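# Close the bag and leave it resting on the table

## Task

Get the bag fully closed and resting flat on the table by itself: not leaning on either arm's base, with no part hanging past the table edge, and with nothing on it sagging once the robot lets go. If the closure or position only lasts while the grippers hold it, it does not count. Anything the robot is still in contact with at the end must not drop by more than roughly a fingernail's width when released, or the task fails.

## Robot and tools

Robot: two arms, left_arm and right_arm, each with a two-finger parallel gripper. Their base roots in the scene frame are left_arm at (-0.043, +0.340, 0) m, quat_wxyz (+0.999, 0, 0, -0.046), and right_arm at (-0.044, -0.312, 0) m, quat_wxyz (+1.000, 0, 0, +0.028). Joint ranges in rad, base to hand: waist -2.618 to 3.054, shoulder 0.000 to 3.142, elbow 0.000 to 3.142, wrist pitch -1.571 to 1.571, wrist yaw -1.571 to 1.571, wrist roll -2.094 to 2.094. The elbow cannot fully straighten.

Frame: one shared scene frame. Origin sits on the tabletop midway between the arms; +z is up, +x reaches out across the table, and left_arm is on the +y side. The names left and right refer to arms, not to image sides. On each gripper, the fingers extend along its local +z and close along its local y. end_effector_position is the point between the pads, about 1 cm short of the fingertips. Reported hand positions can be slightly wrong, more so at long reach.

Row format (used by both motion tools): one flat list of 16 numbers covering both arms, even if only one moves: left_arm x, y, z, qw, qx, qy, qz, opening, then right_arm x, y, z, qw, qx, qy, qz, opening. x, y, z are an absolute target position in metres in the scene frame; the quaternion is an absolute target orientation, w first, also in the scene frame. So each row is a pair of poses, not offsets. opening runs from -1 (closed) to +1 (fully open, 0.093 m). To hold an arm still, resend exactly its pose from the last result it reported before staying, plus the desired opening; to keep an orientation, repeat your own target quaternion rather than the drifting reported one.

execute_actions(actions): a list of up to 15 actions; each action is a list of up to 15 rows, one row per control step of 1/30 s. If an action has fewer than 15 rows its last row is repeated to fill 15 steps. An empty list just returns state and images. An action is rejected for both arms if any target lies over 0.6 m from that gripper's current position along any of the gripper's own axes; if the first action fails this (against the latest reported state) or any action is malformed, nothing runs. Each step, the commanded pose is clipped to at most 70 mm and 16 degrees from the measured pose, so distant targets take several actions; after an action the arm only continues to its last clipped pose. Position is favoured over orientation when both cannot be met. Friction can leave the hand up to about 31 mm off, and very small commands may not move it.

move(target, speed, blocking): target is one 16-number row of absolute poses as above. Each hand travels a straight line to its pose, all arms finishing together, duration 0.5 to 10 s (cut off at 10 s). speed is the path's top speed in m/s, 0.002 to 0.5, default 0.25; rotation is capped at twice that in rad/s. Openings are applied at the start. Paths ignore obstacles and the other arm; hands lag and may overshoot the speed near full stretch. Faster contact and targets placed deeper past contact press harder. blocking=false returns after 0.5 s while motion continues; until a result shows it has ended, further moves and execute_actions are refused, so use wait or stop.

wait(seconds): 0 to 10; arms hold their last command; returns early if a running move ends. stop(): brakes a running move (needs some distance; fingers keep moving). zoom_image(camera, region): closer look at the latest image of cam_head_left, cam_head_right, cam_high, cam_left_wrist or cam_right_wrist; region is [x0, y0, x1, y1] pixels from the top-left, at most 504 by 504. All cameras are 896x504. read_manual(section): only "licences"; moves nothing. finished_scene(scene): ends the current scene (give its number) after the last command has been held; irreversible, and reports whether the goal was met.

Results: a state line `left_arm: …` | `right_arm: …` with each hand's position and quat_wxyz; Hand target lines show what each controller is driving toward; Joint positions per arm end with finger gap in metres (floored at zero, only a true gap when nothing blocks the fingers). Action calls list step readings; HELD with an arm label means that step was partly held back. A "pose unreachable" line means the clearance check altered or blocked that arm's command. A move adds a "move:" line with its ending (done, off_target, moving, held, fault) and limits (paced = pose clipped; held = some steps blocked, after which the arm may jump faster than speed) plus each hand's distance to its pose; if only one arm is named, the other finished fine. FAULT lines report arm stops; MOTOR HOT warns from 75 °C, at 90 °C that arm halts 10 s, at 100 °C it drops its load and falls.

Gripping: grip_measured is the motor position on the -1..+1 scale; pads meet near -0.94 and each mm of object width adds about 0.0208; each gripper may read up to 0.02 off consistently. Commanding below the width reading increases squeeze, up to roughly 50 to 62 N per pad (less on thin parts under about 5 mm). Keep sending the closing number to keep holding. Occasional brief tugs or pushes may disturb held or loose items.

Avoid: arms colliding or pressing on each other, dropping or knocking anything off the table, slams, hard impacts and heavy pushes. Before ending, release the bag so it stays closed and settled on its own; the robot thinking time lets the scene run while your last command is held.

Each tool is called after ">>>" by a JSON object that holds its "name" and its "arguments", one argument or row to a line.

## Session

>>> {"name": "execute_actions", "arguments": {
  "actions": []
}}

Scene clock: 0.00 s.
left_arm: end_effector_position=(+0.2041, +0.3093, +0.1365) grip_measured=+0.988 end_effector_quat_wxyz=(+0.541, +0.101, +0.761, -0.344) | right_arm: end_effector_position=(+0.0971, +0.0344, +0.2314) grip_measured=+1.000 end_effector_quat_wxyz=(-0.617, +0.753, +0.097, +0.208)
Joint positions: left_arm=[0.656 0.891 0.181 0.172 1.214 0.076 0.093] | right_arm=[ 0.98   1.103  0.539  0.403 -0.333 -2.078  0.093]
Joint velocities: left_arm=[ 0.017 -0.012 -0.002 -0.081 -0.066 -0.066 -0.   ] | right_arm=[-0.017 -0.012  0.007 -0.007 -0.066 -0.007  0.   ]
Motor temperatures (°C, as the motors report them): left_arm=[30 37 33 29 27 30] | right_arm=[28 37 29 30 30 30]
Hand target (left_arm): +0.204, +0.309, +0.137; +0.541, +0.101, +0.761, -0.344
Hand target (right_arm): +0.097, +0.034, +0.231; -0.617, +0.753, +0.097, +0.208

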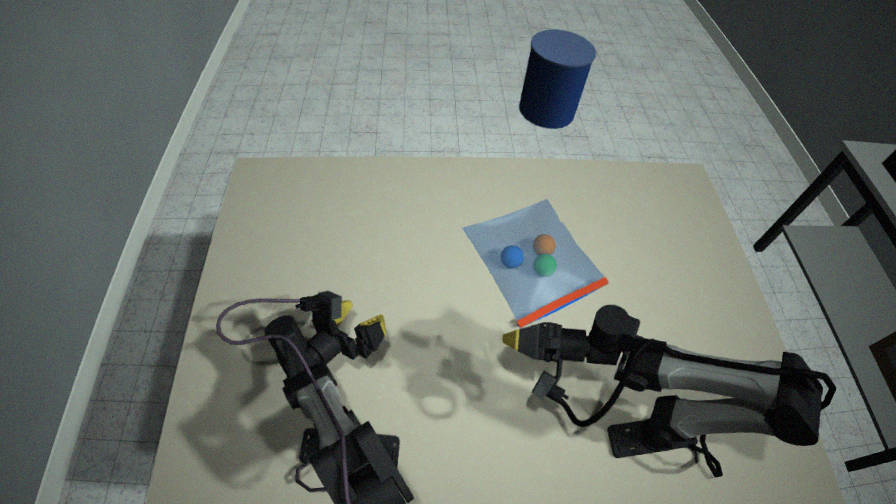

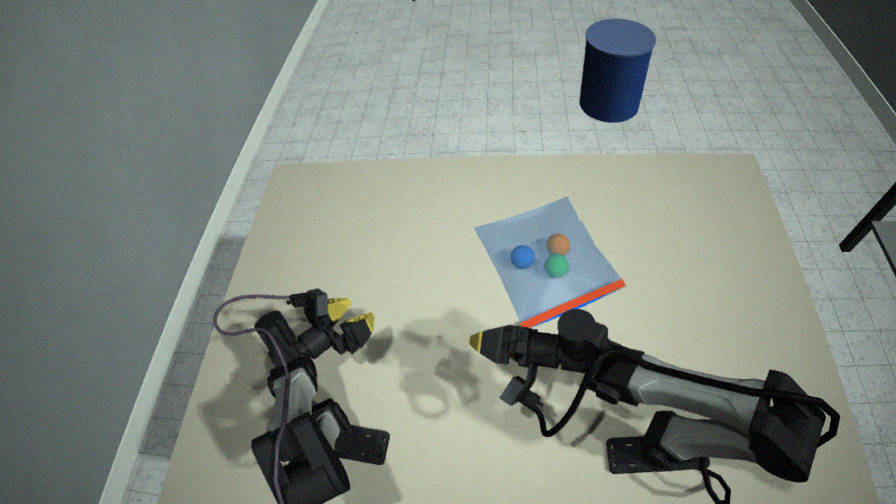

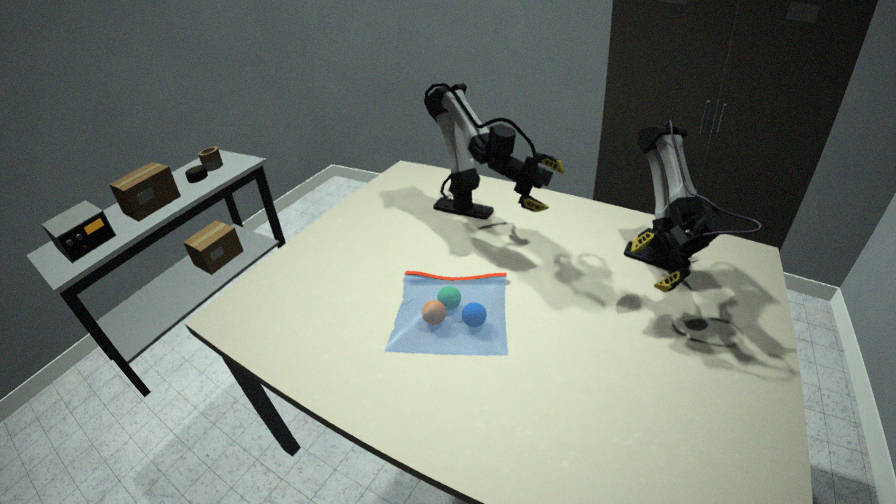

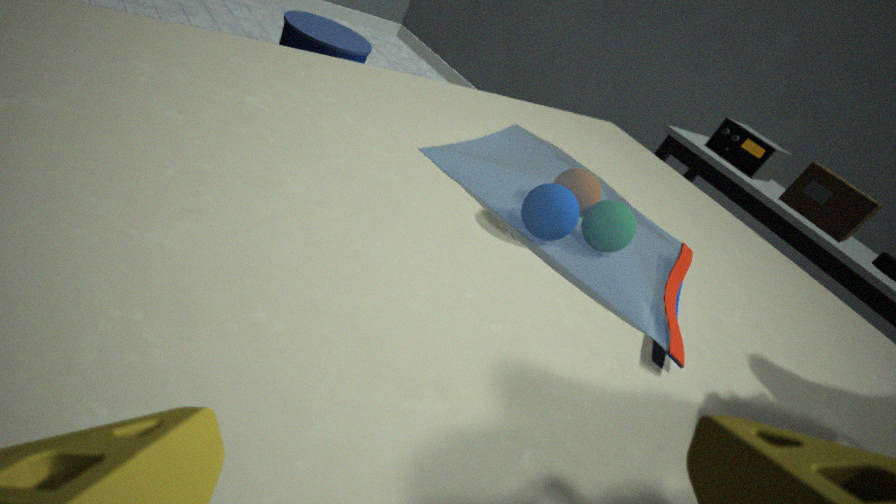

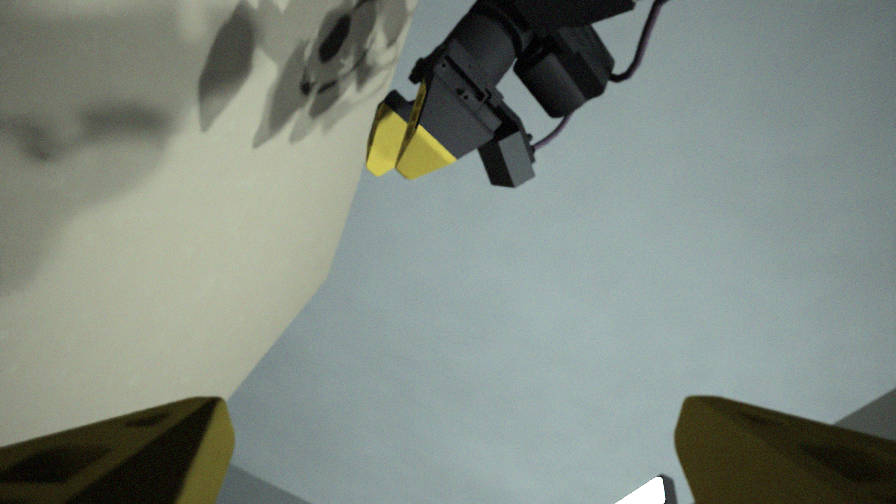

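>>> {"name": "zoom_image", "arguments": {
  "camera": "cam_head_left",
  "region": [500, 260, 630, 345]
}}

>>> {"name": "zoom_image", "arguments": {
  "camera": "cam_high",
  "region": [380, 255, 520, 330]
}}

>>> {"name": "zoom_image", "arguments": {
  "camera": "cam_left_wrist",
  "region": [600, 220, 760, 390]
}}

Region (500, 260, 630, 345) of cam_head_left's 896x504 image, scaled by 3.877, with more detail than that image has; it fills the top 330 rows of this view, and the rest is white.

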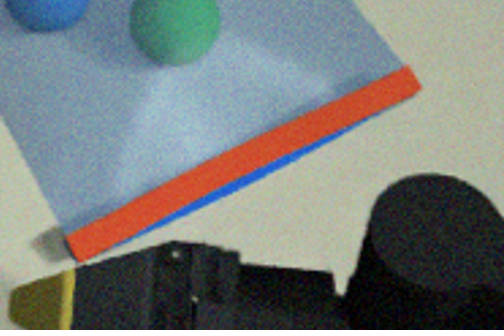

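Region (380, 255, 520, 330) of cam_high's 896x504 image, scaled by 3.600, with more detail than that image has; it fills the top 270 rows of this view, and the rest is white.

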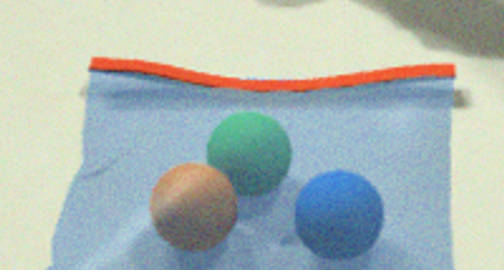

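Region (600, 220, 760, 390) of cam_left_wrist's 896x504 image, scaled by 2.965, with more detail than that image has; it fills the left 474 columns of this view, and the rest is white.

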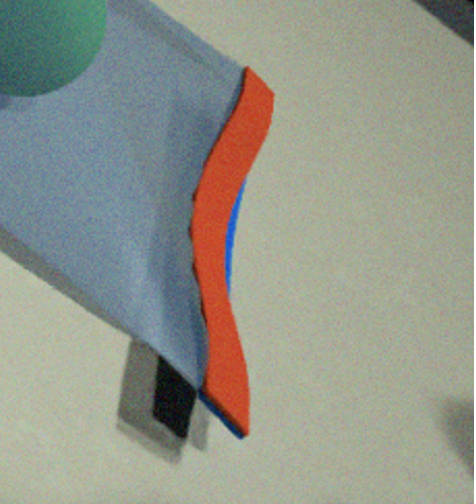

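>>> {"name": "execute_actions", "arguments": {
  "actions": [
    [[0.204,0.307,0.136,0.538,0.104,0.763,-0.342,-1,0.099,0.032,0.230,0.615,-0.757,-0.085,-0.203,-1],[0.204,0.304,0.136,0.536,0.107,0.765,-0.341,-1,0.100,0.030,0.229,0.612,-0.761,-0.074,-0.198,-1],[0.205,0.302,0.135,0.533,0.110,0.768,-0.339,-1,0.102,0.028,0.228,0.610,-0.766,-0.062,-0.192,-1],[0.205,0.299,0.135,0.530,0.113,0.770,-0.337,-1,0.104,0.026,0.227,0.607,-0.770,-0.051,-0.187,-1],[0.205,0.297,0.135,0.528,0.116,0.772,-0.335,-1,0.106,0.024,0.226,0.605,-0.774,-0.039,-0.182,-1],[0.206,0.290,0.134,0.520,0.124,0.777,-0.330,-1,0.110,0.018,0.223,0.598,-0.780,-0.006,-0.169,-1],[0.206,0.284,0.133,0.512,0.133,0.783,-0.326,-1,0.115,0.013,0.221,0.591,-0.786,0.027,-0.156,-1],[0.207,0.277,0.132,0.504,0.141,0.789,-0.321,-1,0.120,0.008,0.218,0.583,-0.792,0.060,-0.143,-1],[0.208,0.271,0.131,0.496,0.149,0.794,-0.316,-1,0.124,0.002,0.215,0.576,-0.798,0.093,-0.130,-1],[0.208,0.264,0.130,0.489,0.158,0.800,-0.311,-1,0.129,-0.003,0.213,0.569,-0.804,0.126,-0.117,-1],[0.209,0.255,0.129,0.476,0.170,0.807,-0.303,-1,0.136,-0.011,0.209,0.555,-0.801,0.177,-0.101,-1],[0.210,0.245,0.127,0.463,0.183,0.814,-0.295,-1,0.142,-0.019,0.205,0.542,-0.797,0.228,-0.085,-1],[0.211,0.236,0.126,0.451,0.195,0.821,-0.287,-1,0.149,-0.027,0.201,0.528,-0.792,0.278,-0.070,-1],[0.212,0.226,0.124,0.438,0.207,0.828,-0.279,-1,0.156,-0.034,0.197,0.514,-0.786,0.328,-0.054,-1],[0.213,0.217,0.123,0.425,0.220,0.835,-0.271,-1,0.163,-0.042,0.193,0.500,-0.778,0.378,-0.038,-1]],
    [[0.214,0.205,0.121,0.408,0.235,0.841,-0.260,-1,0.171,-0.051,0.188,0.481,-0.755,0.437,-0.024,-1],[0.215,0.194,0.120,0.392,0.249,0.848,-0.249,-1,0.179,-0.061,0.184,0.462,-0.729,0.495,-0.010,-1],[0.216,0.183,0.118,0.375,0.264,0.854,-0.238,-1,0.187,-0.070,0.179,0.442,-0.700,0.552,0.004,-1],[0.217,0.172,0.117,0.358,0.279,0.860,-0.227,-1,0.195,-0.079,0.175,0.422,-0.669,0.607,0.018,-1],[0.218,0.161,0.115,0.341,0.293,0.867,-0.217,-1,0.203,-0.089,0.170,0.401,-0.635,0.660,0.032,-1],[0.219,0.149,0.113,0.321,0.308,0.870,-0.204,-1,0.211,-0.098,0.165,0.379,-0.588,0.712,0.040,-1],[0.220,0.137,0.112,0.302,0.323,0.874,-0.192,-1,0.219,-0.108,0.160,0.356,-0.537,0.761,0.047,-1],[0.222,0.125,0.110,0.282,0.337,0.877,-0.180,-1,0.228,-0.118,0.156,0.332,-0.484,0.806,0.054,-1],[0.223,0.113,0.108,0.263,0.352,0.881,-0.167,-1,0.236,-0.128,0.151,0.308,-0.428,0.847,0.061,-1],[0.224,0.102,0.107,0.244,0.367,0.884,-0.155,-1,0.245,-0.137,0.146,0.283,-0.369,0.883,0.068,-1],[0.225,0.090,0.105,0.225,0.379,0.885,-0.143,-1,0.252,-0.147,0.141,0.261,-0.307,0.912,0.069,-1],[0.226,0.079,0.103,0.206,0.392,0.886,-0.131,-1,0.260,-0.156,0.137,0.238,-0.243,0.937,0.070,-1],[0.227,0.068,0.102,0.187,0.404,0.886,-0.119,-1,0.268,-0.165,0.132,0.215,-0.177,0.957,0.070,-1],[0.228,0.057,0.100,0.168,0.416,0.886,-0.107,-1,0.276,-0.175,0.128,0.192,-0.110,0.972,0.070,-1],[0.229,0.045,0.098,0.149,0.429,0.886,-0.095,-1,0.284,-0.184,0.123,0.168,-0.043,0.982,0.069,-1]],
    [[0.230,0.036,0.097,0.133,0.438,0.884,-0.085,-1,0.291,-0.192,0.119,0.150,0.016,0.986,0.064,-1],[0.231,0.026,0.096,0.118,0.447,0.882,-0.075,-1,0.298,-0.199,0.115,0.132,0.075,0.986,0.059,-1],[0.232,0.017,0.094,0.102,0.456,0.880,-0.065,-1,0.305,-0.207,0.111,0.114,0.134,0.983,0.054,-1],[0.233,0.007,0.093,0.086,0.465,0.878,-0.055,-1,0.311,-0.215,0.107,0.095,0.192,0.975,0.049,-1],[0.234,-0.002,0.092,0.071,0.474,0.876,-0.045,-1,0.318,-0.223,0.103,0.077,0.249,0.964,0.044,-1],[0.234,-0.009,0.091,0.060,0.479,0.874,-0.038,-1,0.323,-0.228,0.101,0.066,0.289,0.954,0.038,-1],[0.235,-0.015,0.090,0.050,0.485,0.872,-0.032,-1,0.327,-0.234,0.098,0.054,0.328,0.942,0.032,-1],[0.236,-0.022,0.089,0.040,0.490,0.870,-0.025,-1,0.332,-0.239,0.095,0.043,0.367,0.929,0.026,-1],[0.236,-0.028,0.088,0.029,0.496,0.867,-0.018,-1,0.337,-0.245,0.093,0.031,0.405,0.913,0.020,-1],[0.237,-0.035,0.087,0.019,0.501,0.865,-0.012,-1,0.341,-0.250,0.090,0.020,0.443,0.896,0.014,-1],[0.237,-0.038,0.086,0.014,0.503,0.864,-0.009,-1,0.343,-0.253,0.089,0.015,0.460,0.888,0.010,-1],[0.237,-0.041,0.086,0.009,0.505,0.863,-0.006,-1,0.346,-0.255,0.088,0.010,0.477,0.879,0.007,-1],[0.238,-0.044,0.085,0.005,0.507,0.862,-0.003,-1,0.348,-0.257,0.087,0.006,0.492,0.871,0.004,-1],[0.238,-0.046,0.085,0.002,0.509,0.861,-0.001,-1,0.349,-0.259,0.086,0.002,0.503,0.864,0.002,-1],[0.238,-0.047,0.085,0,0.5099,0.8602,0,-1,0.350,-0.260,0.085,0,0.5099,0.8602,0,-1]],
    [[0.238,-0.047,0.080,0,0.5099,0.8602,0,-1,0.350,-0.260,0.080,0,0.5099,0.8602,0,-1],[0.238,-0.047,0.075,0,0.5099,0.8602,0,-1,0.350,-0.260,0.075,0,0.5099,0.8602,0,-1],[0.238,-0.047,0.070,0,0.5099,0.8602,0,-1,0.350,-0.260,0.070,0,0.5099,0.8602,0,-1],[0.238,-0.047,0.065,0,0.5099,0.8602,0,-1,0.350,-0.260,0.065,0,0.5099,0.8602,0,-1],[0.238,-0.047,0.060,0,0.5099,0.8602,0,-1,0.350,-0.260,0.060,0,0.5099,0.8602,0,-1]]
  ]
}}

Scene clock: 35.07 s.
left_arm: end_effector_position=(+0.2448, -0.0528, +0.0600) grip_measured=-1.000 end_effector_quat_wxyz=(+0.022, +0.511, +0.859, -0.016) | right_arm: end_effector_position=(+0.3579, -0.2563, +0.0694) grip_measured=-0.976 end_effector_quat_wxyz=(+0.323, -0.070, +0.943, -0.033)
Joint positions: left_arm=[-0.84   2.446  2.284 -1.355  0.013  0.139  0.   ] | right_arm=[ 0.138  1.63   0.914 -0.206  0.136  0.     0.   ]
Joint velocities: left_arm=[ 0.002  0.071  0.212 -0.359 -0.007  0.007  0.   ] | right_arm=[ 0.056  0.144  0.515 -0.535  0.242  1.297  0.   ]
Motor temperatures (°C, as the motors report them): left_arm=[30 36 37 33 27 30] | right_arm=[28 37 35 38 30 30]
Hand target (left_arm): +0.238, -0.047, +0.062; +0.003, +0.512, +0.859, -0.001
Hand target (right_arm): +0.350, -0.260, +0.061; +0.286, +0.020, +0.957, -0.030
Off the commanded pose (left_arm): 0.009 m, 3 deg.
Off the commanded pose (right_arm): 0.013 m, 78 deg; orientation clipped at the last step of the last action.
Step readings (end_effector_position; steps 1 to 15: 1st action; 16 to 30: 2nd action; 31 to 45: 3rd action; 46 to 60: 4th action):
0: left_arm (+0.2041, +0.3093, +0.1365) | right_arm (+0.0971, +0.0344, +0.2314)
1: left_arm (+0.2041, +0.3092, +0.1365) | right_arm (+0.0971, +0.0344, +0.2312)
2: left_arm (+0.2042, +0.3085, +0.1362) | right_arm (+0.0970, +0.0343, +0.2306)
4: left_arm (+0.2040, +0.3041, +0.1349) | right_arm (+0.0979, +0.0334, +0.2275)
8: left_arm (+0.2013, +0.2858, +0.1325) | right_arm (+0.1076, +0.0238, +0.2205)
15: left_arm (+0.1954, +0.2280, +0.1324) | right_arm (+0.1512, -0.0165, +0.2117)
16: left_arm (+0.1948, +0.2183, +0.1338) | right_arm (+0.1597, -0.0241, +0.2092)
17: left_arm (+0.1942, +0.2079, +0.1350) | right_arm (+0.1686, -0.0324, +0.2067)
19: left_arm (+0.1939, +0.1865, +0.1360) | right_arm (+0.1860, -0.0507, +0.1997)
23: left_arm (+0.1977, +0.1430, +0.1301) | right_arm (+0.2172, -0.0913, +0.1815)
30: left_arm (+0.2181, +0.0593, +0.1157) | right_arm (+0.2663, -0.1610, +0.1492)
31: left_arm (+0.2216, +0.0469, +0.1145) | right_arm (+0.2722, -0.1706, +0.1415)
32: left_arm (+0.2251, +0.0344, +0.1138) | right_arm (+0.2774, -0.1802, +0.1328)
34: left_arm (+0.2319, +0.0109, +0.1125) | right_arm (+0.2865, -0.1972, +0.1153)
38: left_arm (+0.2422, -0.0279, +0.1099) | right_arm (+0.3091, -0.2234, +0.0948)
45: left_arm (+0.2513, -0.0659, +0.1036) | right_arm (+0.3459, -0.2476, +0.0930)
46: left_arm (+0.2516, -0.0679, +0.1021) | right_arm (+0.3479, -0.2502, +0.0918)
47: left_arm (+0.2520, -0.0693, +0.1004) | right_arm (+0.3493, -0.2527, +0.0900)
49: left_arm (+0.2525, -0.0704, +0.0946) | right_arm (+0.3497, -0.2554, +0.0826)
53: left_arm (+0.2526, -0.0675, +0.0755) | right_arm (+0.3461, -0.2553, +0.0614)
60: end_effector_position above

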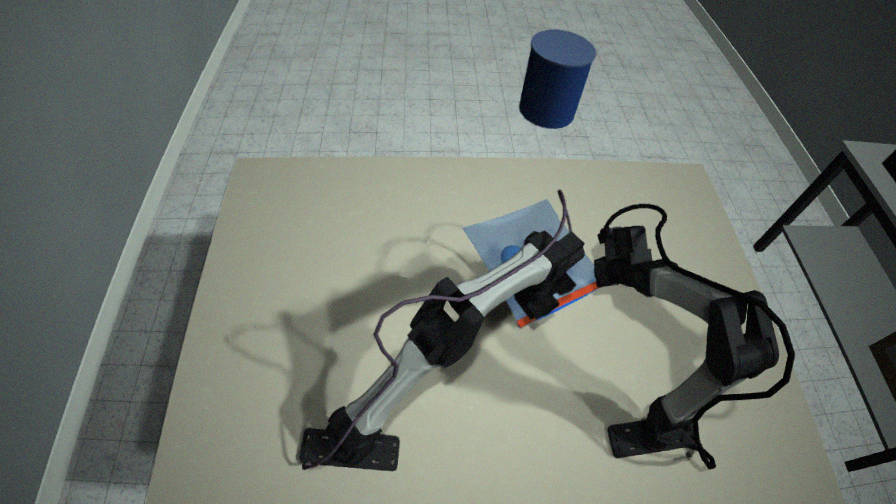

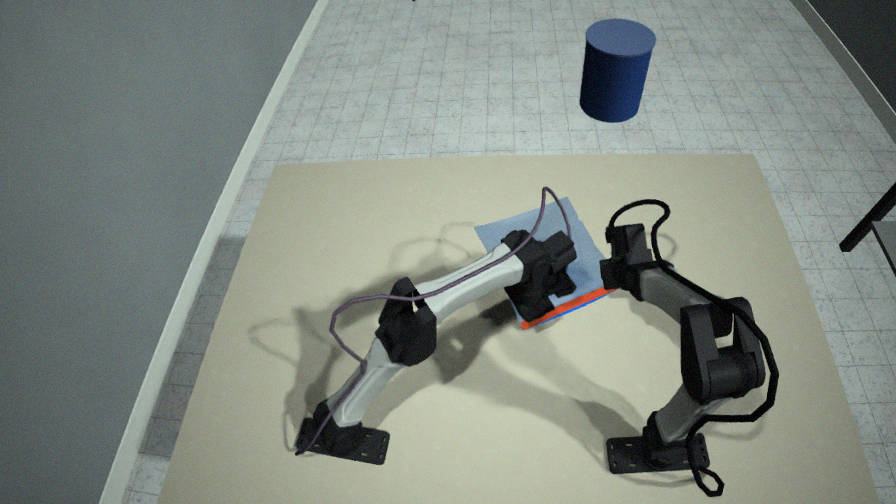

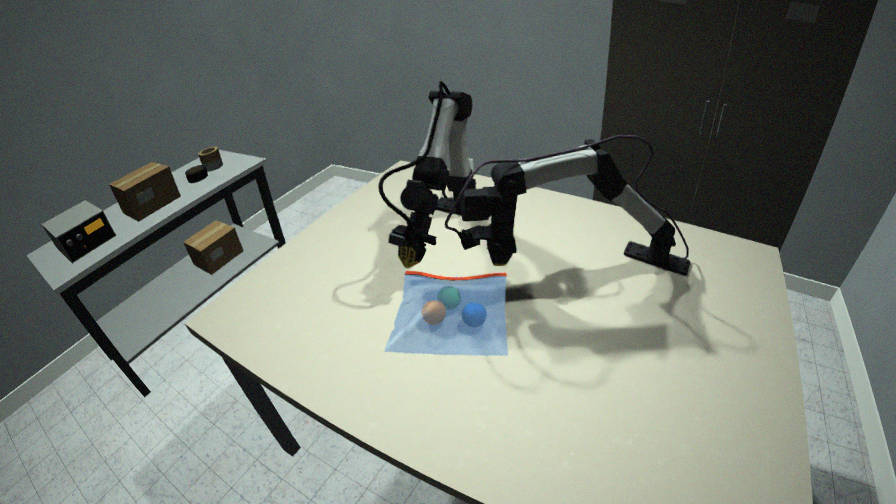

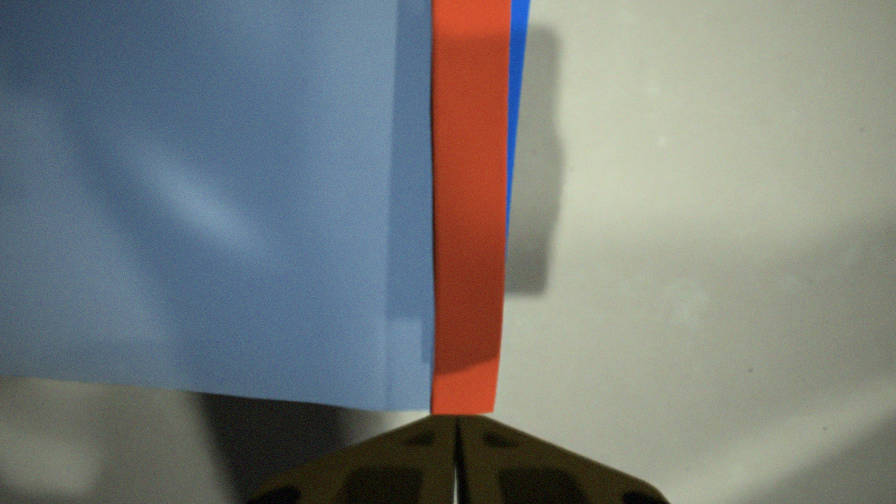

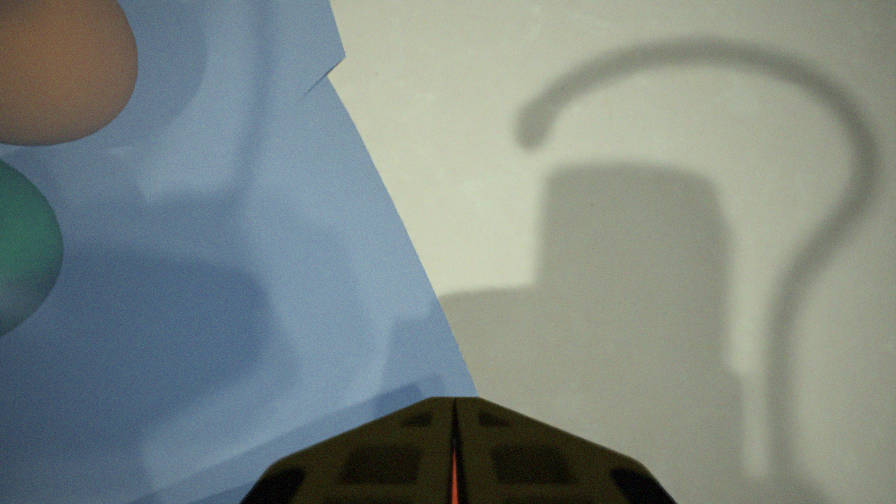

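>>> {"name": "execute_actions", "arguments": {
  "actions": []
}}

Scene clock: 39.70 s.
left_arm: end_effector_position=(+0.2394, -0.0446, +0.0639) grip_measured=-1.000 end_effector_quat_wxyz=(+0.004, +0.511, +0.860, -0.007) | right_arm: end_effector_position=(+0.3474, -0.2623, +0.0621) grip_measured=-0.976 end_effector_quat_wxyz=(+0.289, +0.020, +0.957, -0.026)
Joint positions: left_arm=[-0.84   2.448  2.302 -1.413  0.009  0.139  0.   ] | right_arm=[ 0.143  1.643  0.941 -0.302  0.171  0.191  0.   ]
Joint velocities: left_arm=[-0.022  0.007 -0.007 -0.081  0.007 -0.066  0.   ] | right_arm=[ 0.002 -0.017 -0.007 -0.022 -0.037  0.022  0.   ]
Motor temperatures (°C, as the motors report them): left_arm=[30 38 38 33 27 30] | right_arm=[28 37 36 37 30 30]
Hand target (left_arm): +0.238, -0.047, +0.062; +0.003, +0.512, +0.859, -0.001
Hand target (right_arm): +0.350, -0.260, +0.060; +0.286, +0.020, +0.958, -0.030
Off the commanded pose (left_arm): 0.005 m, 1 deg.
Off the commanded pose (right_arm): 0.004 m, 67 deg; orientation clipped at the last step of the last action.

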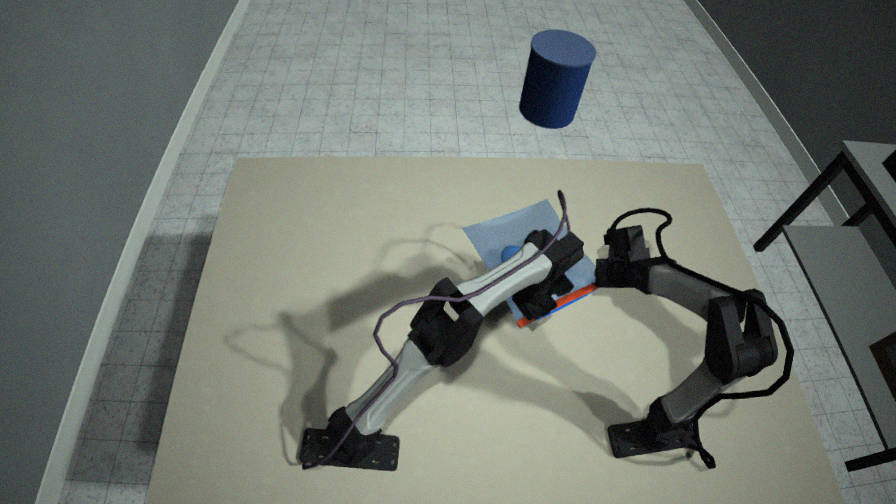

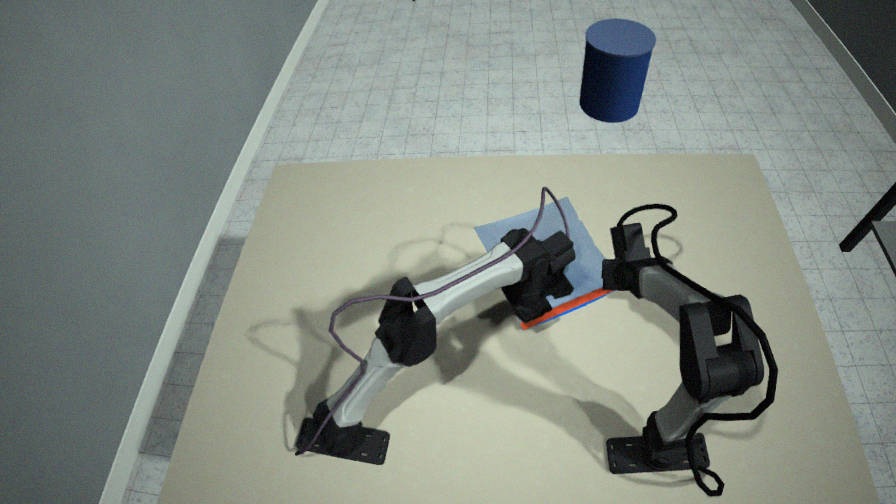

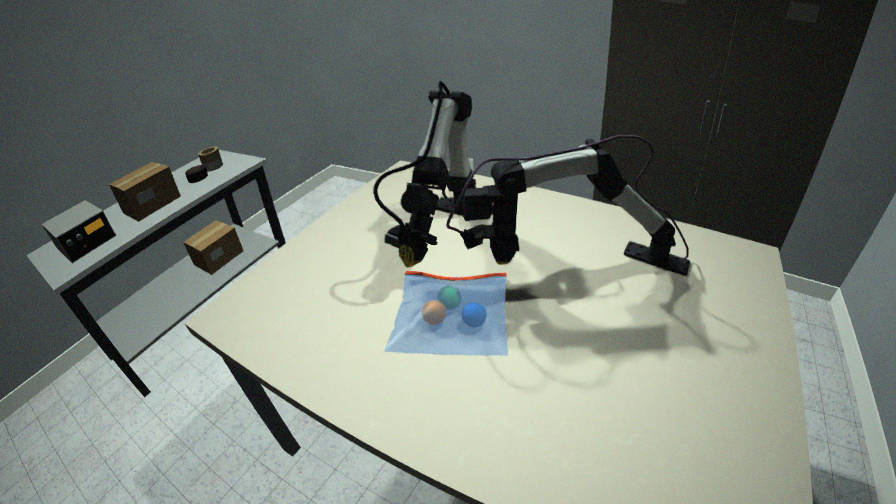

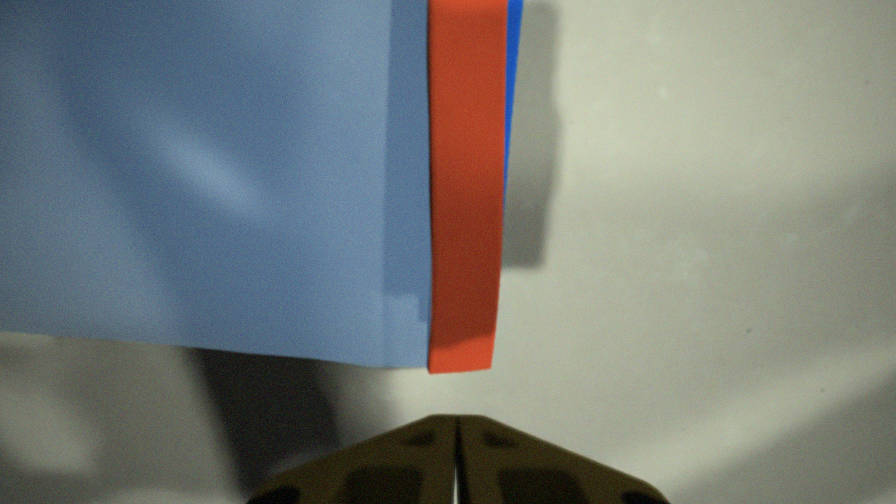

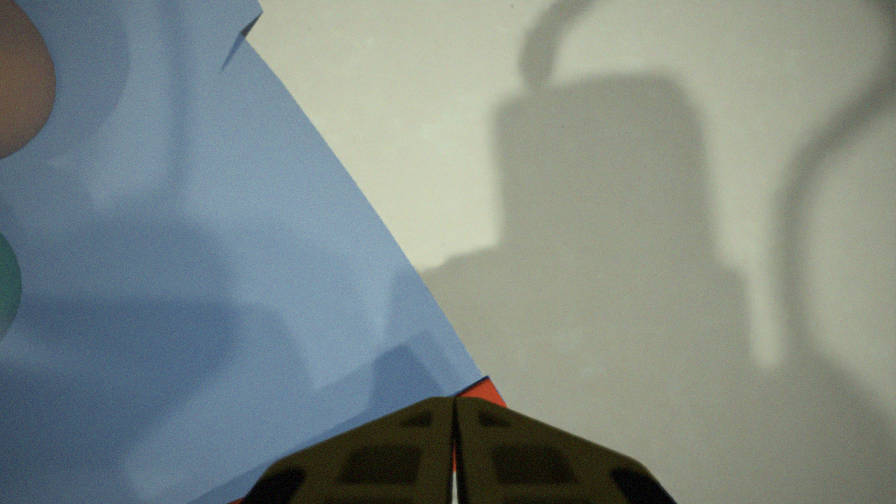

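>>> {"name": "execute_actions", "arguments": {
  "actions": [
    [[0.236,-0.044,0.058,0,0.5099,0.8602,0,-1,0.350,-0.260,0.062,0,0.5099,0.8602,0,-1],[0.234,-0.040,0.056,0,0.5099,0.8602,0,-1,0.350,-0.260,0.062,0,0.5099,0.8602,0,-1],[0.232,-0.037,0.054,0,0.5099,0.8602,0,-1,0.350,-0.260,0.062,0,0.5099,0.8602,0,-1],[0.230,-0.034,0.052,0,0.5099,0.8602,0,-1,0.350,-0.260,0.062,0,0.5099,0.8602,0,-1],[0.228,-0.031,0.050,0,0.5099,0.8602,0,-1,0.350,-0.260,0.062,0,0.5099,0.8602,0,-1],[0.227,-0.030,0.047,0,0.5099,0.8602,0,-1,0.350,-0.260,0.062,0,0.5099,0.8602,0,-1],[0.227,-0.030,0.044,0,0.5099,0.8602,0,-1,0.350,-0.260,0.062,0,0.5099,0.8602,0,-1],[0.227,-0.030,0.041,0,0.5099,0.8602,0,-1,0.350,-0.260,0.062,0,0.5099,0.8602,0,-1],[0.227,-0.030,0.038,0,0.5099,0.8602,0,-1,0.350,-0.260,0.062,0,0.5099,0.8602,0,-1],[0.227,-0.030,0.035,0,0.5099,0.8602,0,-1,0.350,-0.260,0.062,0,0.5099,0.8602,0,-1],[0.227,-0.030,0.032,0,0.5099,0.8602,0,-1,0.350,-0.260,0.062,0,0.5099,0.8602,0,-1],[0.227,-0.030,0.030,0,0.5099,0.8602,0,-1,0.350,-0.260,0.062,0,0.5099,0.8602,0,-1]],
    [[0.227,-0.030,0.028,0,0.5099,0.8602,0,-1,0.350,-0.260,0.062,0,0.5099,0.8602,0,-1]],
    [[0.227,-0.030,0.028,0,0.5099,0.8602,0,-1,0.350,-0.260,0.062,0,0.5099,0.8602,0,-1]]
  ]
}}

Scene clock: 45.43 s.
left_arm: end_effector_position=(+0.2313, -0.0336, +0.0370) grip_measured=-1.000 end_effector_quat_wxyz=(+0.008, +0.510, +0.860, -0.008) | right_arm: end_effector_position=(+0.3467, -0.2595, +0.0634) grip_measured=-0.977 end_effector_quat_wxyz=(+0.006, +0.504, +0.864, -0.001)
Joint positions: left_arm=[-0.84   2.358  2.036 -1.228  0.009  0.138  0.   ] | right_arm=[ 0.082  2.058  1.654 -1.159  0.01   1.195  0.   ]
Joint velocities: left_arm=[ 0.012 -0.007  0.022 -0.051 -0.007 -0.007  0.   ] | right_arm=[-0.012 -0.002  0.012  0.022 -0.037 -0.066  0.   ]
Motor temperatures (°C, as the motors report them): left_arm=[30 41 38 32 27 30] | right_arm=[28 38 36 37 30 30]
Hand target (left_arm): +0.227, -0.030, +0.028; -0.000, +0.510, +0.860, +0.000
Hand target (right_arm): +0.350, -0.260, +0.062; +0.000, +0.510, +0.860, +0.000
Off the commanded pose (left_arm): 0.011 m, 1 deg.
Off the commanded pose (right_arm): 0.004 m, 1 deg.
Step readings (end_effector_position; steps 1 to 15: 1st action; 16 to 30: 2nd action; 31 to 45: 3rd action):
0: left_arm (+0.2394, -0.0446, +0.0639) | right_arm (+0.3474, -0.2623, +0.0621)
1: left_arm (+0.2394, -0.0446, +0.0639) | right_arm (+0.3466, -0.2624, +0.0620)
2: left_arm (+0.2393, -0.0445, +0.0633) | right_arm (+0.3482, -0.2620, +0.0625)
4: left_arm (+0.2364, -0.0406, +0.0612) | right_arm (+0.3559, -0.2598, +0.0663)
8: left_arm (+0.2263, -0.0269, +0.0539) | right_arm (+0.3634, -0.2583, +0.0730)
15: left_arm (+0.2256, -0.0260, +0.0375) | right_arm (+0.3622, -0.2564, +0.0700)
16: left_arm (+0.2263, -0.0269, +0.0370) | right_arm (+0.3625, -0.2564, +0.0695)
17: left_arm (+0.2272, -0.0280, +0.0370) | right_arm (+0.3629, -0.2568, +0.0692)
19: left_arm (+0.2288, -0.0302, +0.0370) | right_arm (+0.3639, -0.2579, +0.0690)
23: left_arm (+0.2305, -0.0325, +0.0370) | right_arm (+0.3668, -0.2600, +0.0689)
30: left_arm (+0.2312, -0.0335, +0.0370) | right_arm (+0.3589, -0.2608, +0.0639)
31: left_arm (+0.2313, -0.0336, +0.0370) | right_arm (+0.3566, -0.2605, +0.0632)
32: left_arm (+0.2313, -0.0336, +0.0370) | right_arm (+0.3546, -0.2603, +0.0629)
34: left_arm (+0.2313, -0.0336, +0.0370) | right_arm (+0.3514, -0.2600, +0.0627)
38: left_arm (+0.2313, -0.0336, +0.0370) | right_arm (+0.3483, -0.2597, +0.0632)
45: end_effector_position above

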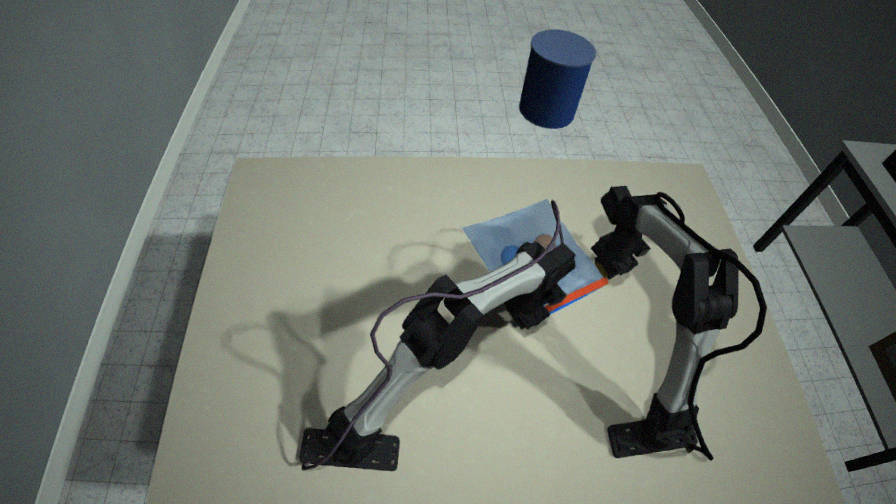

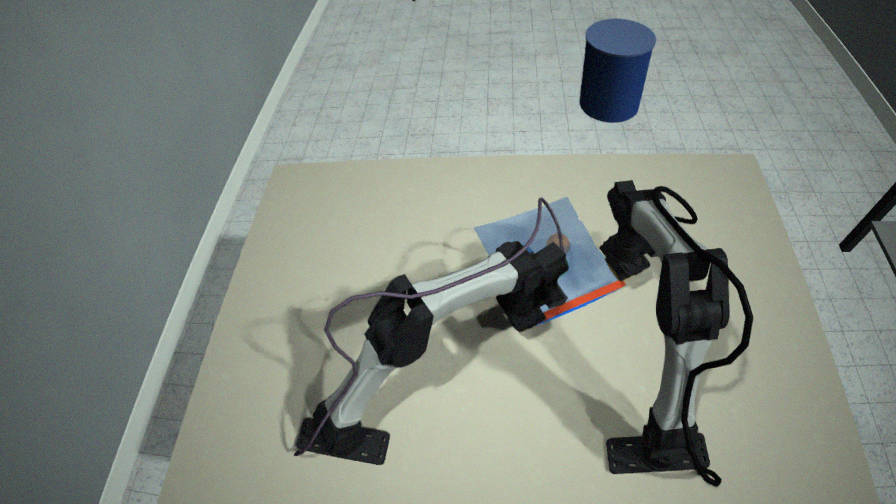

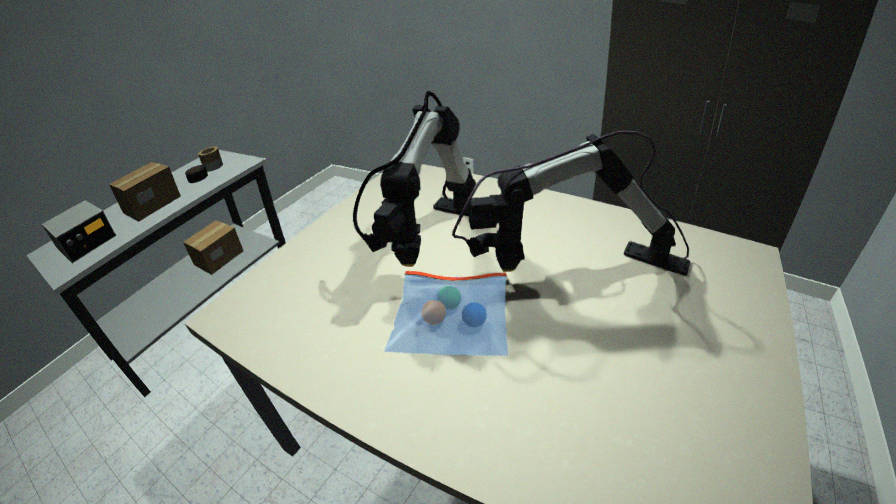

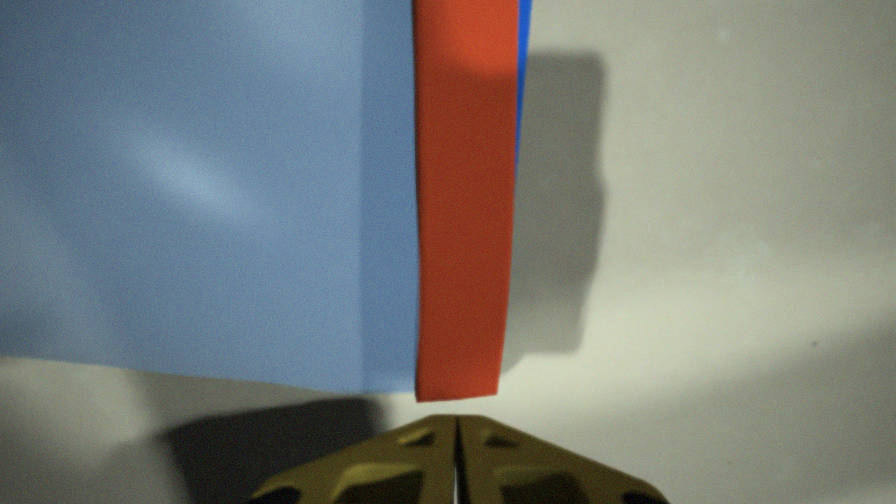

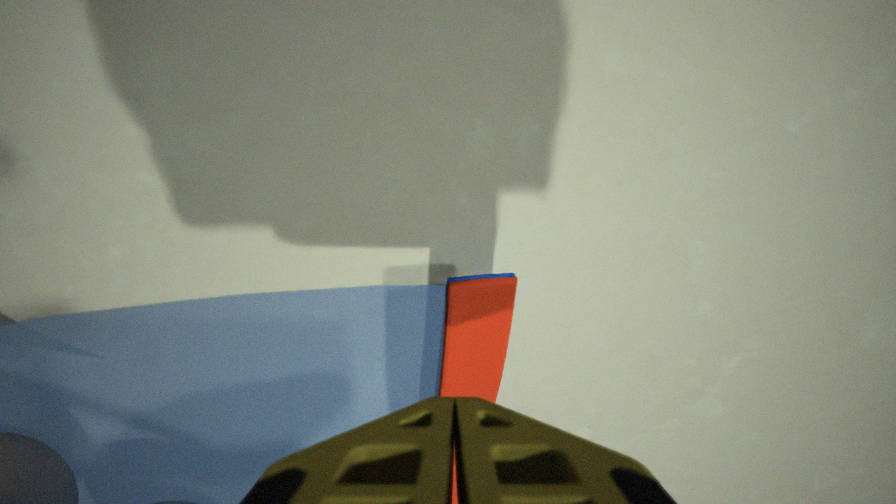

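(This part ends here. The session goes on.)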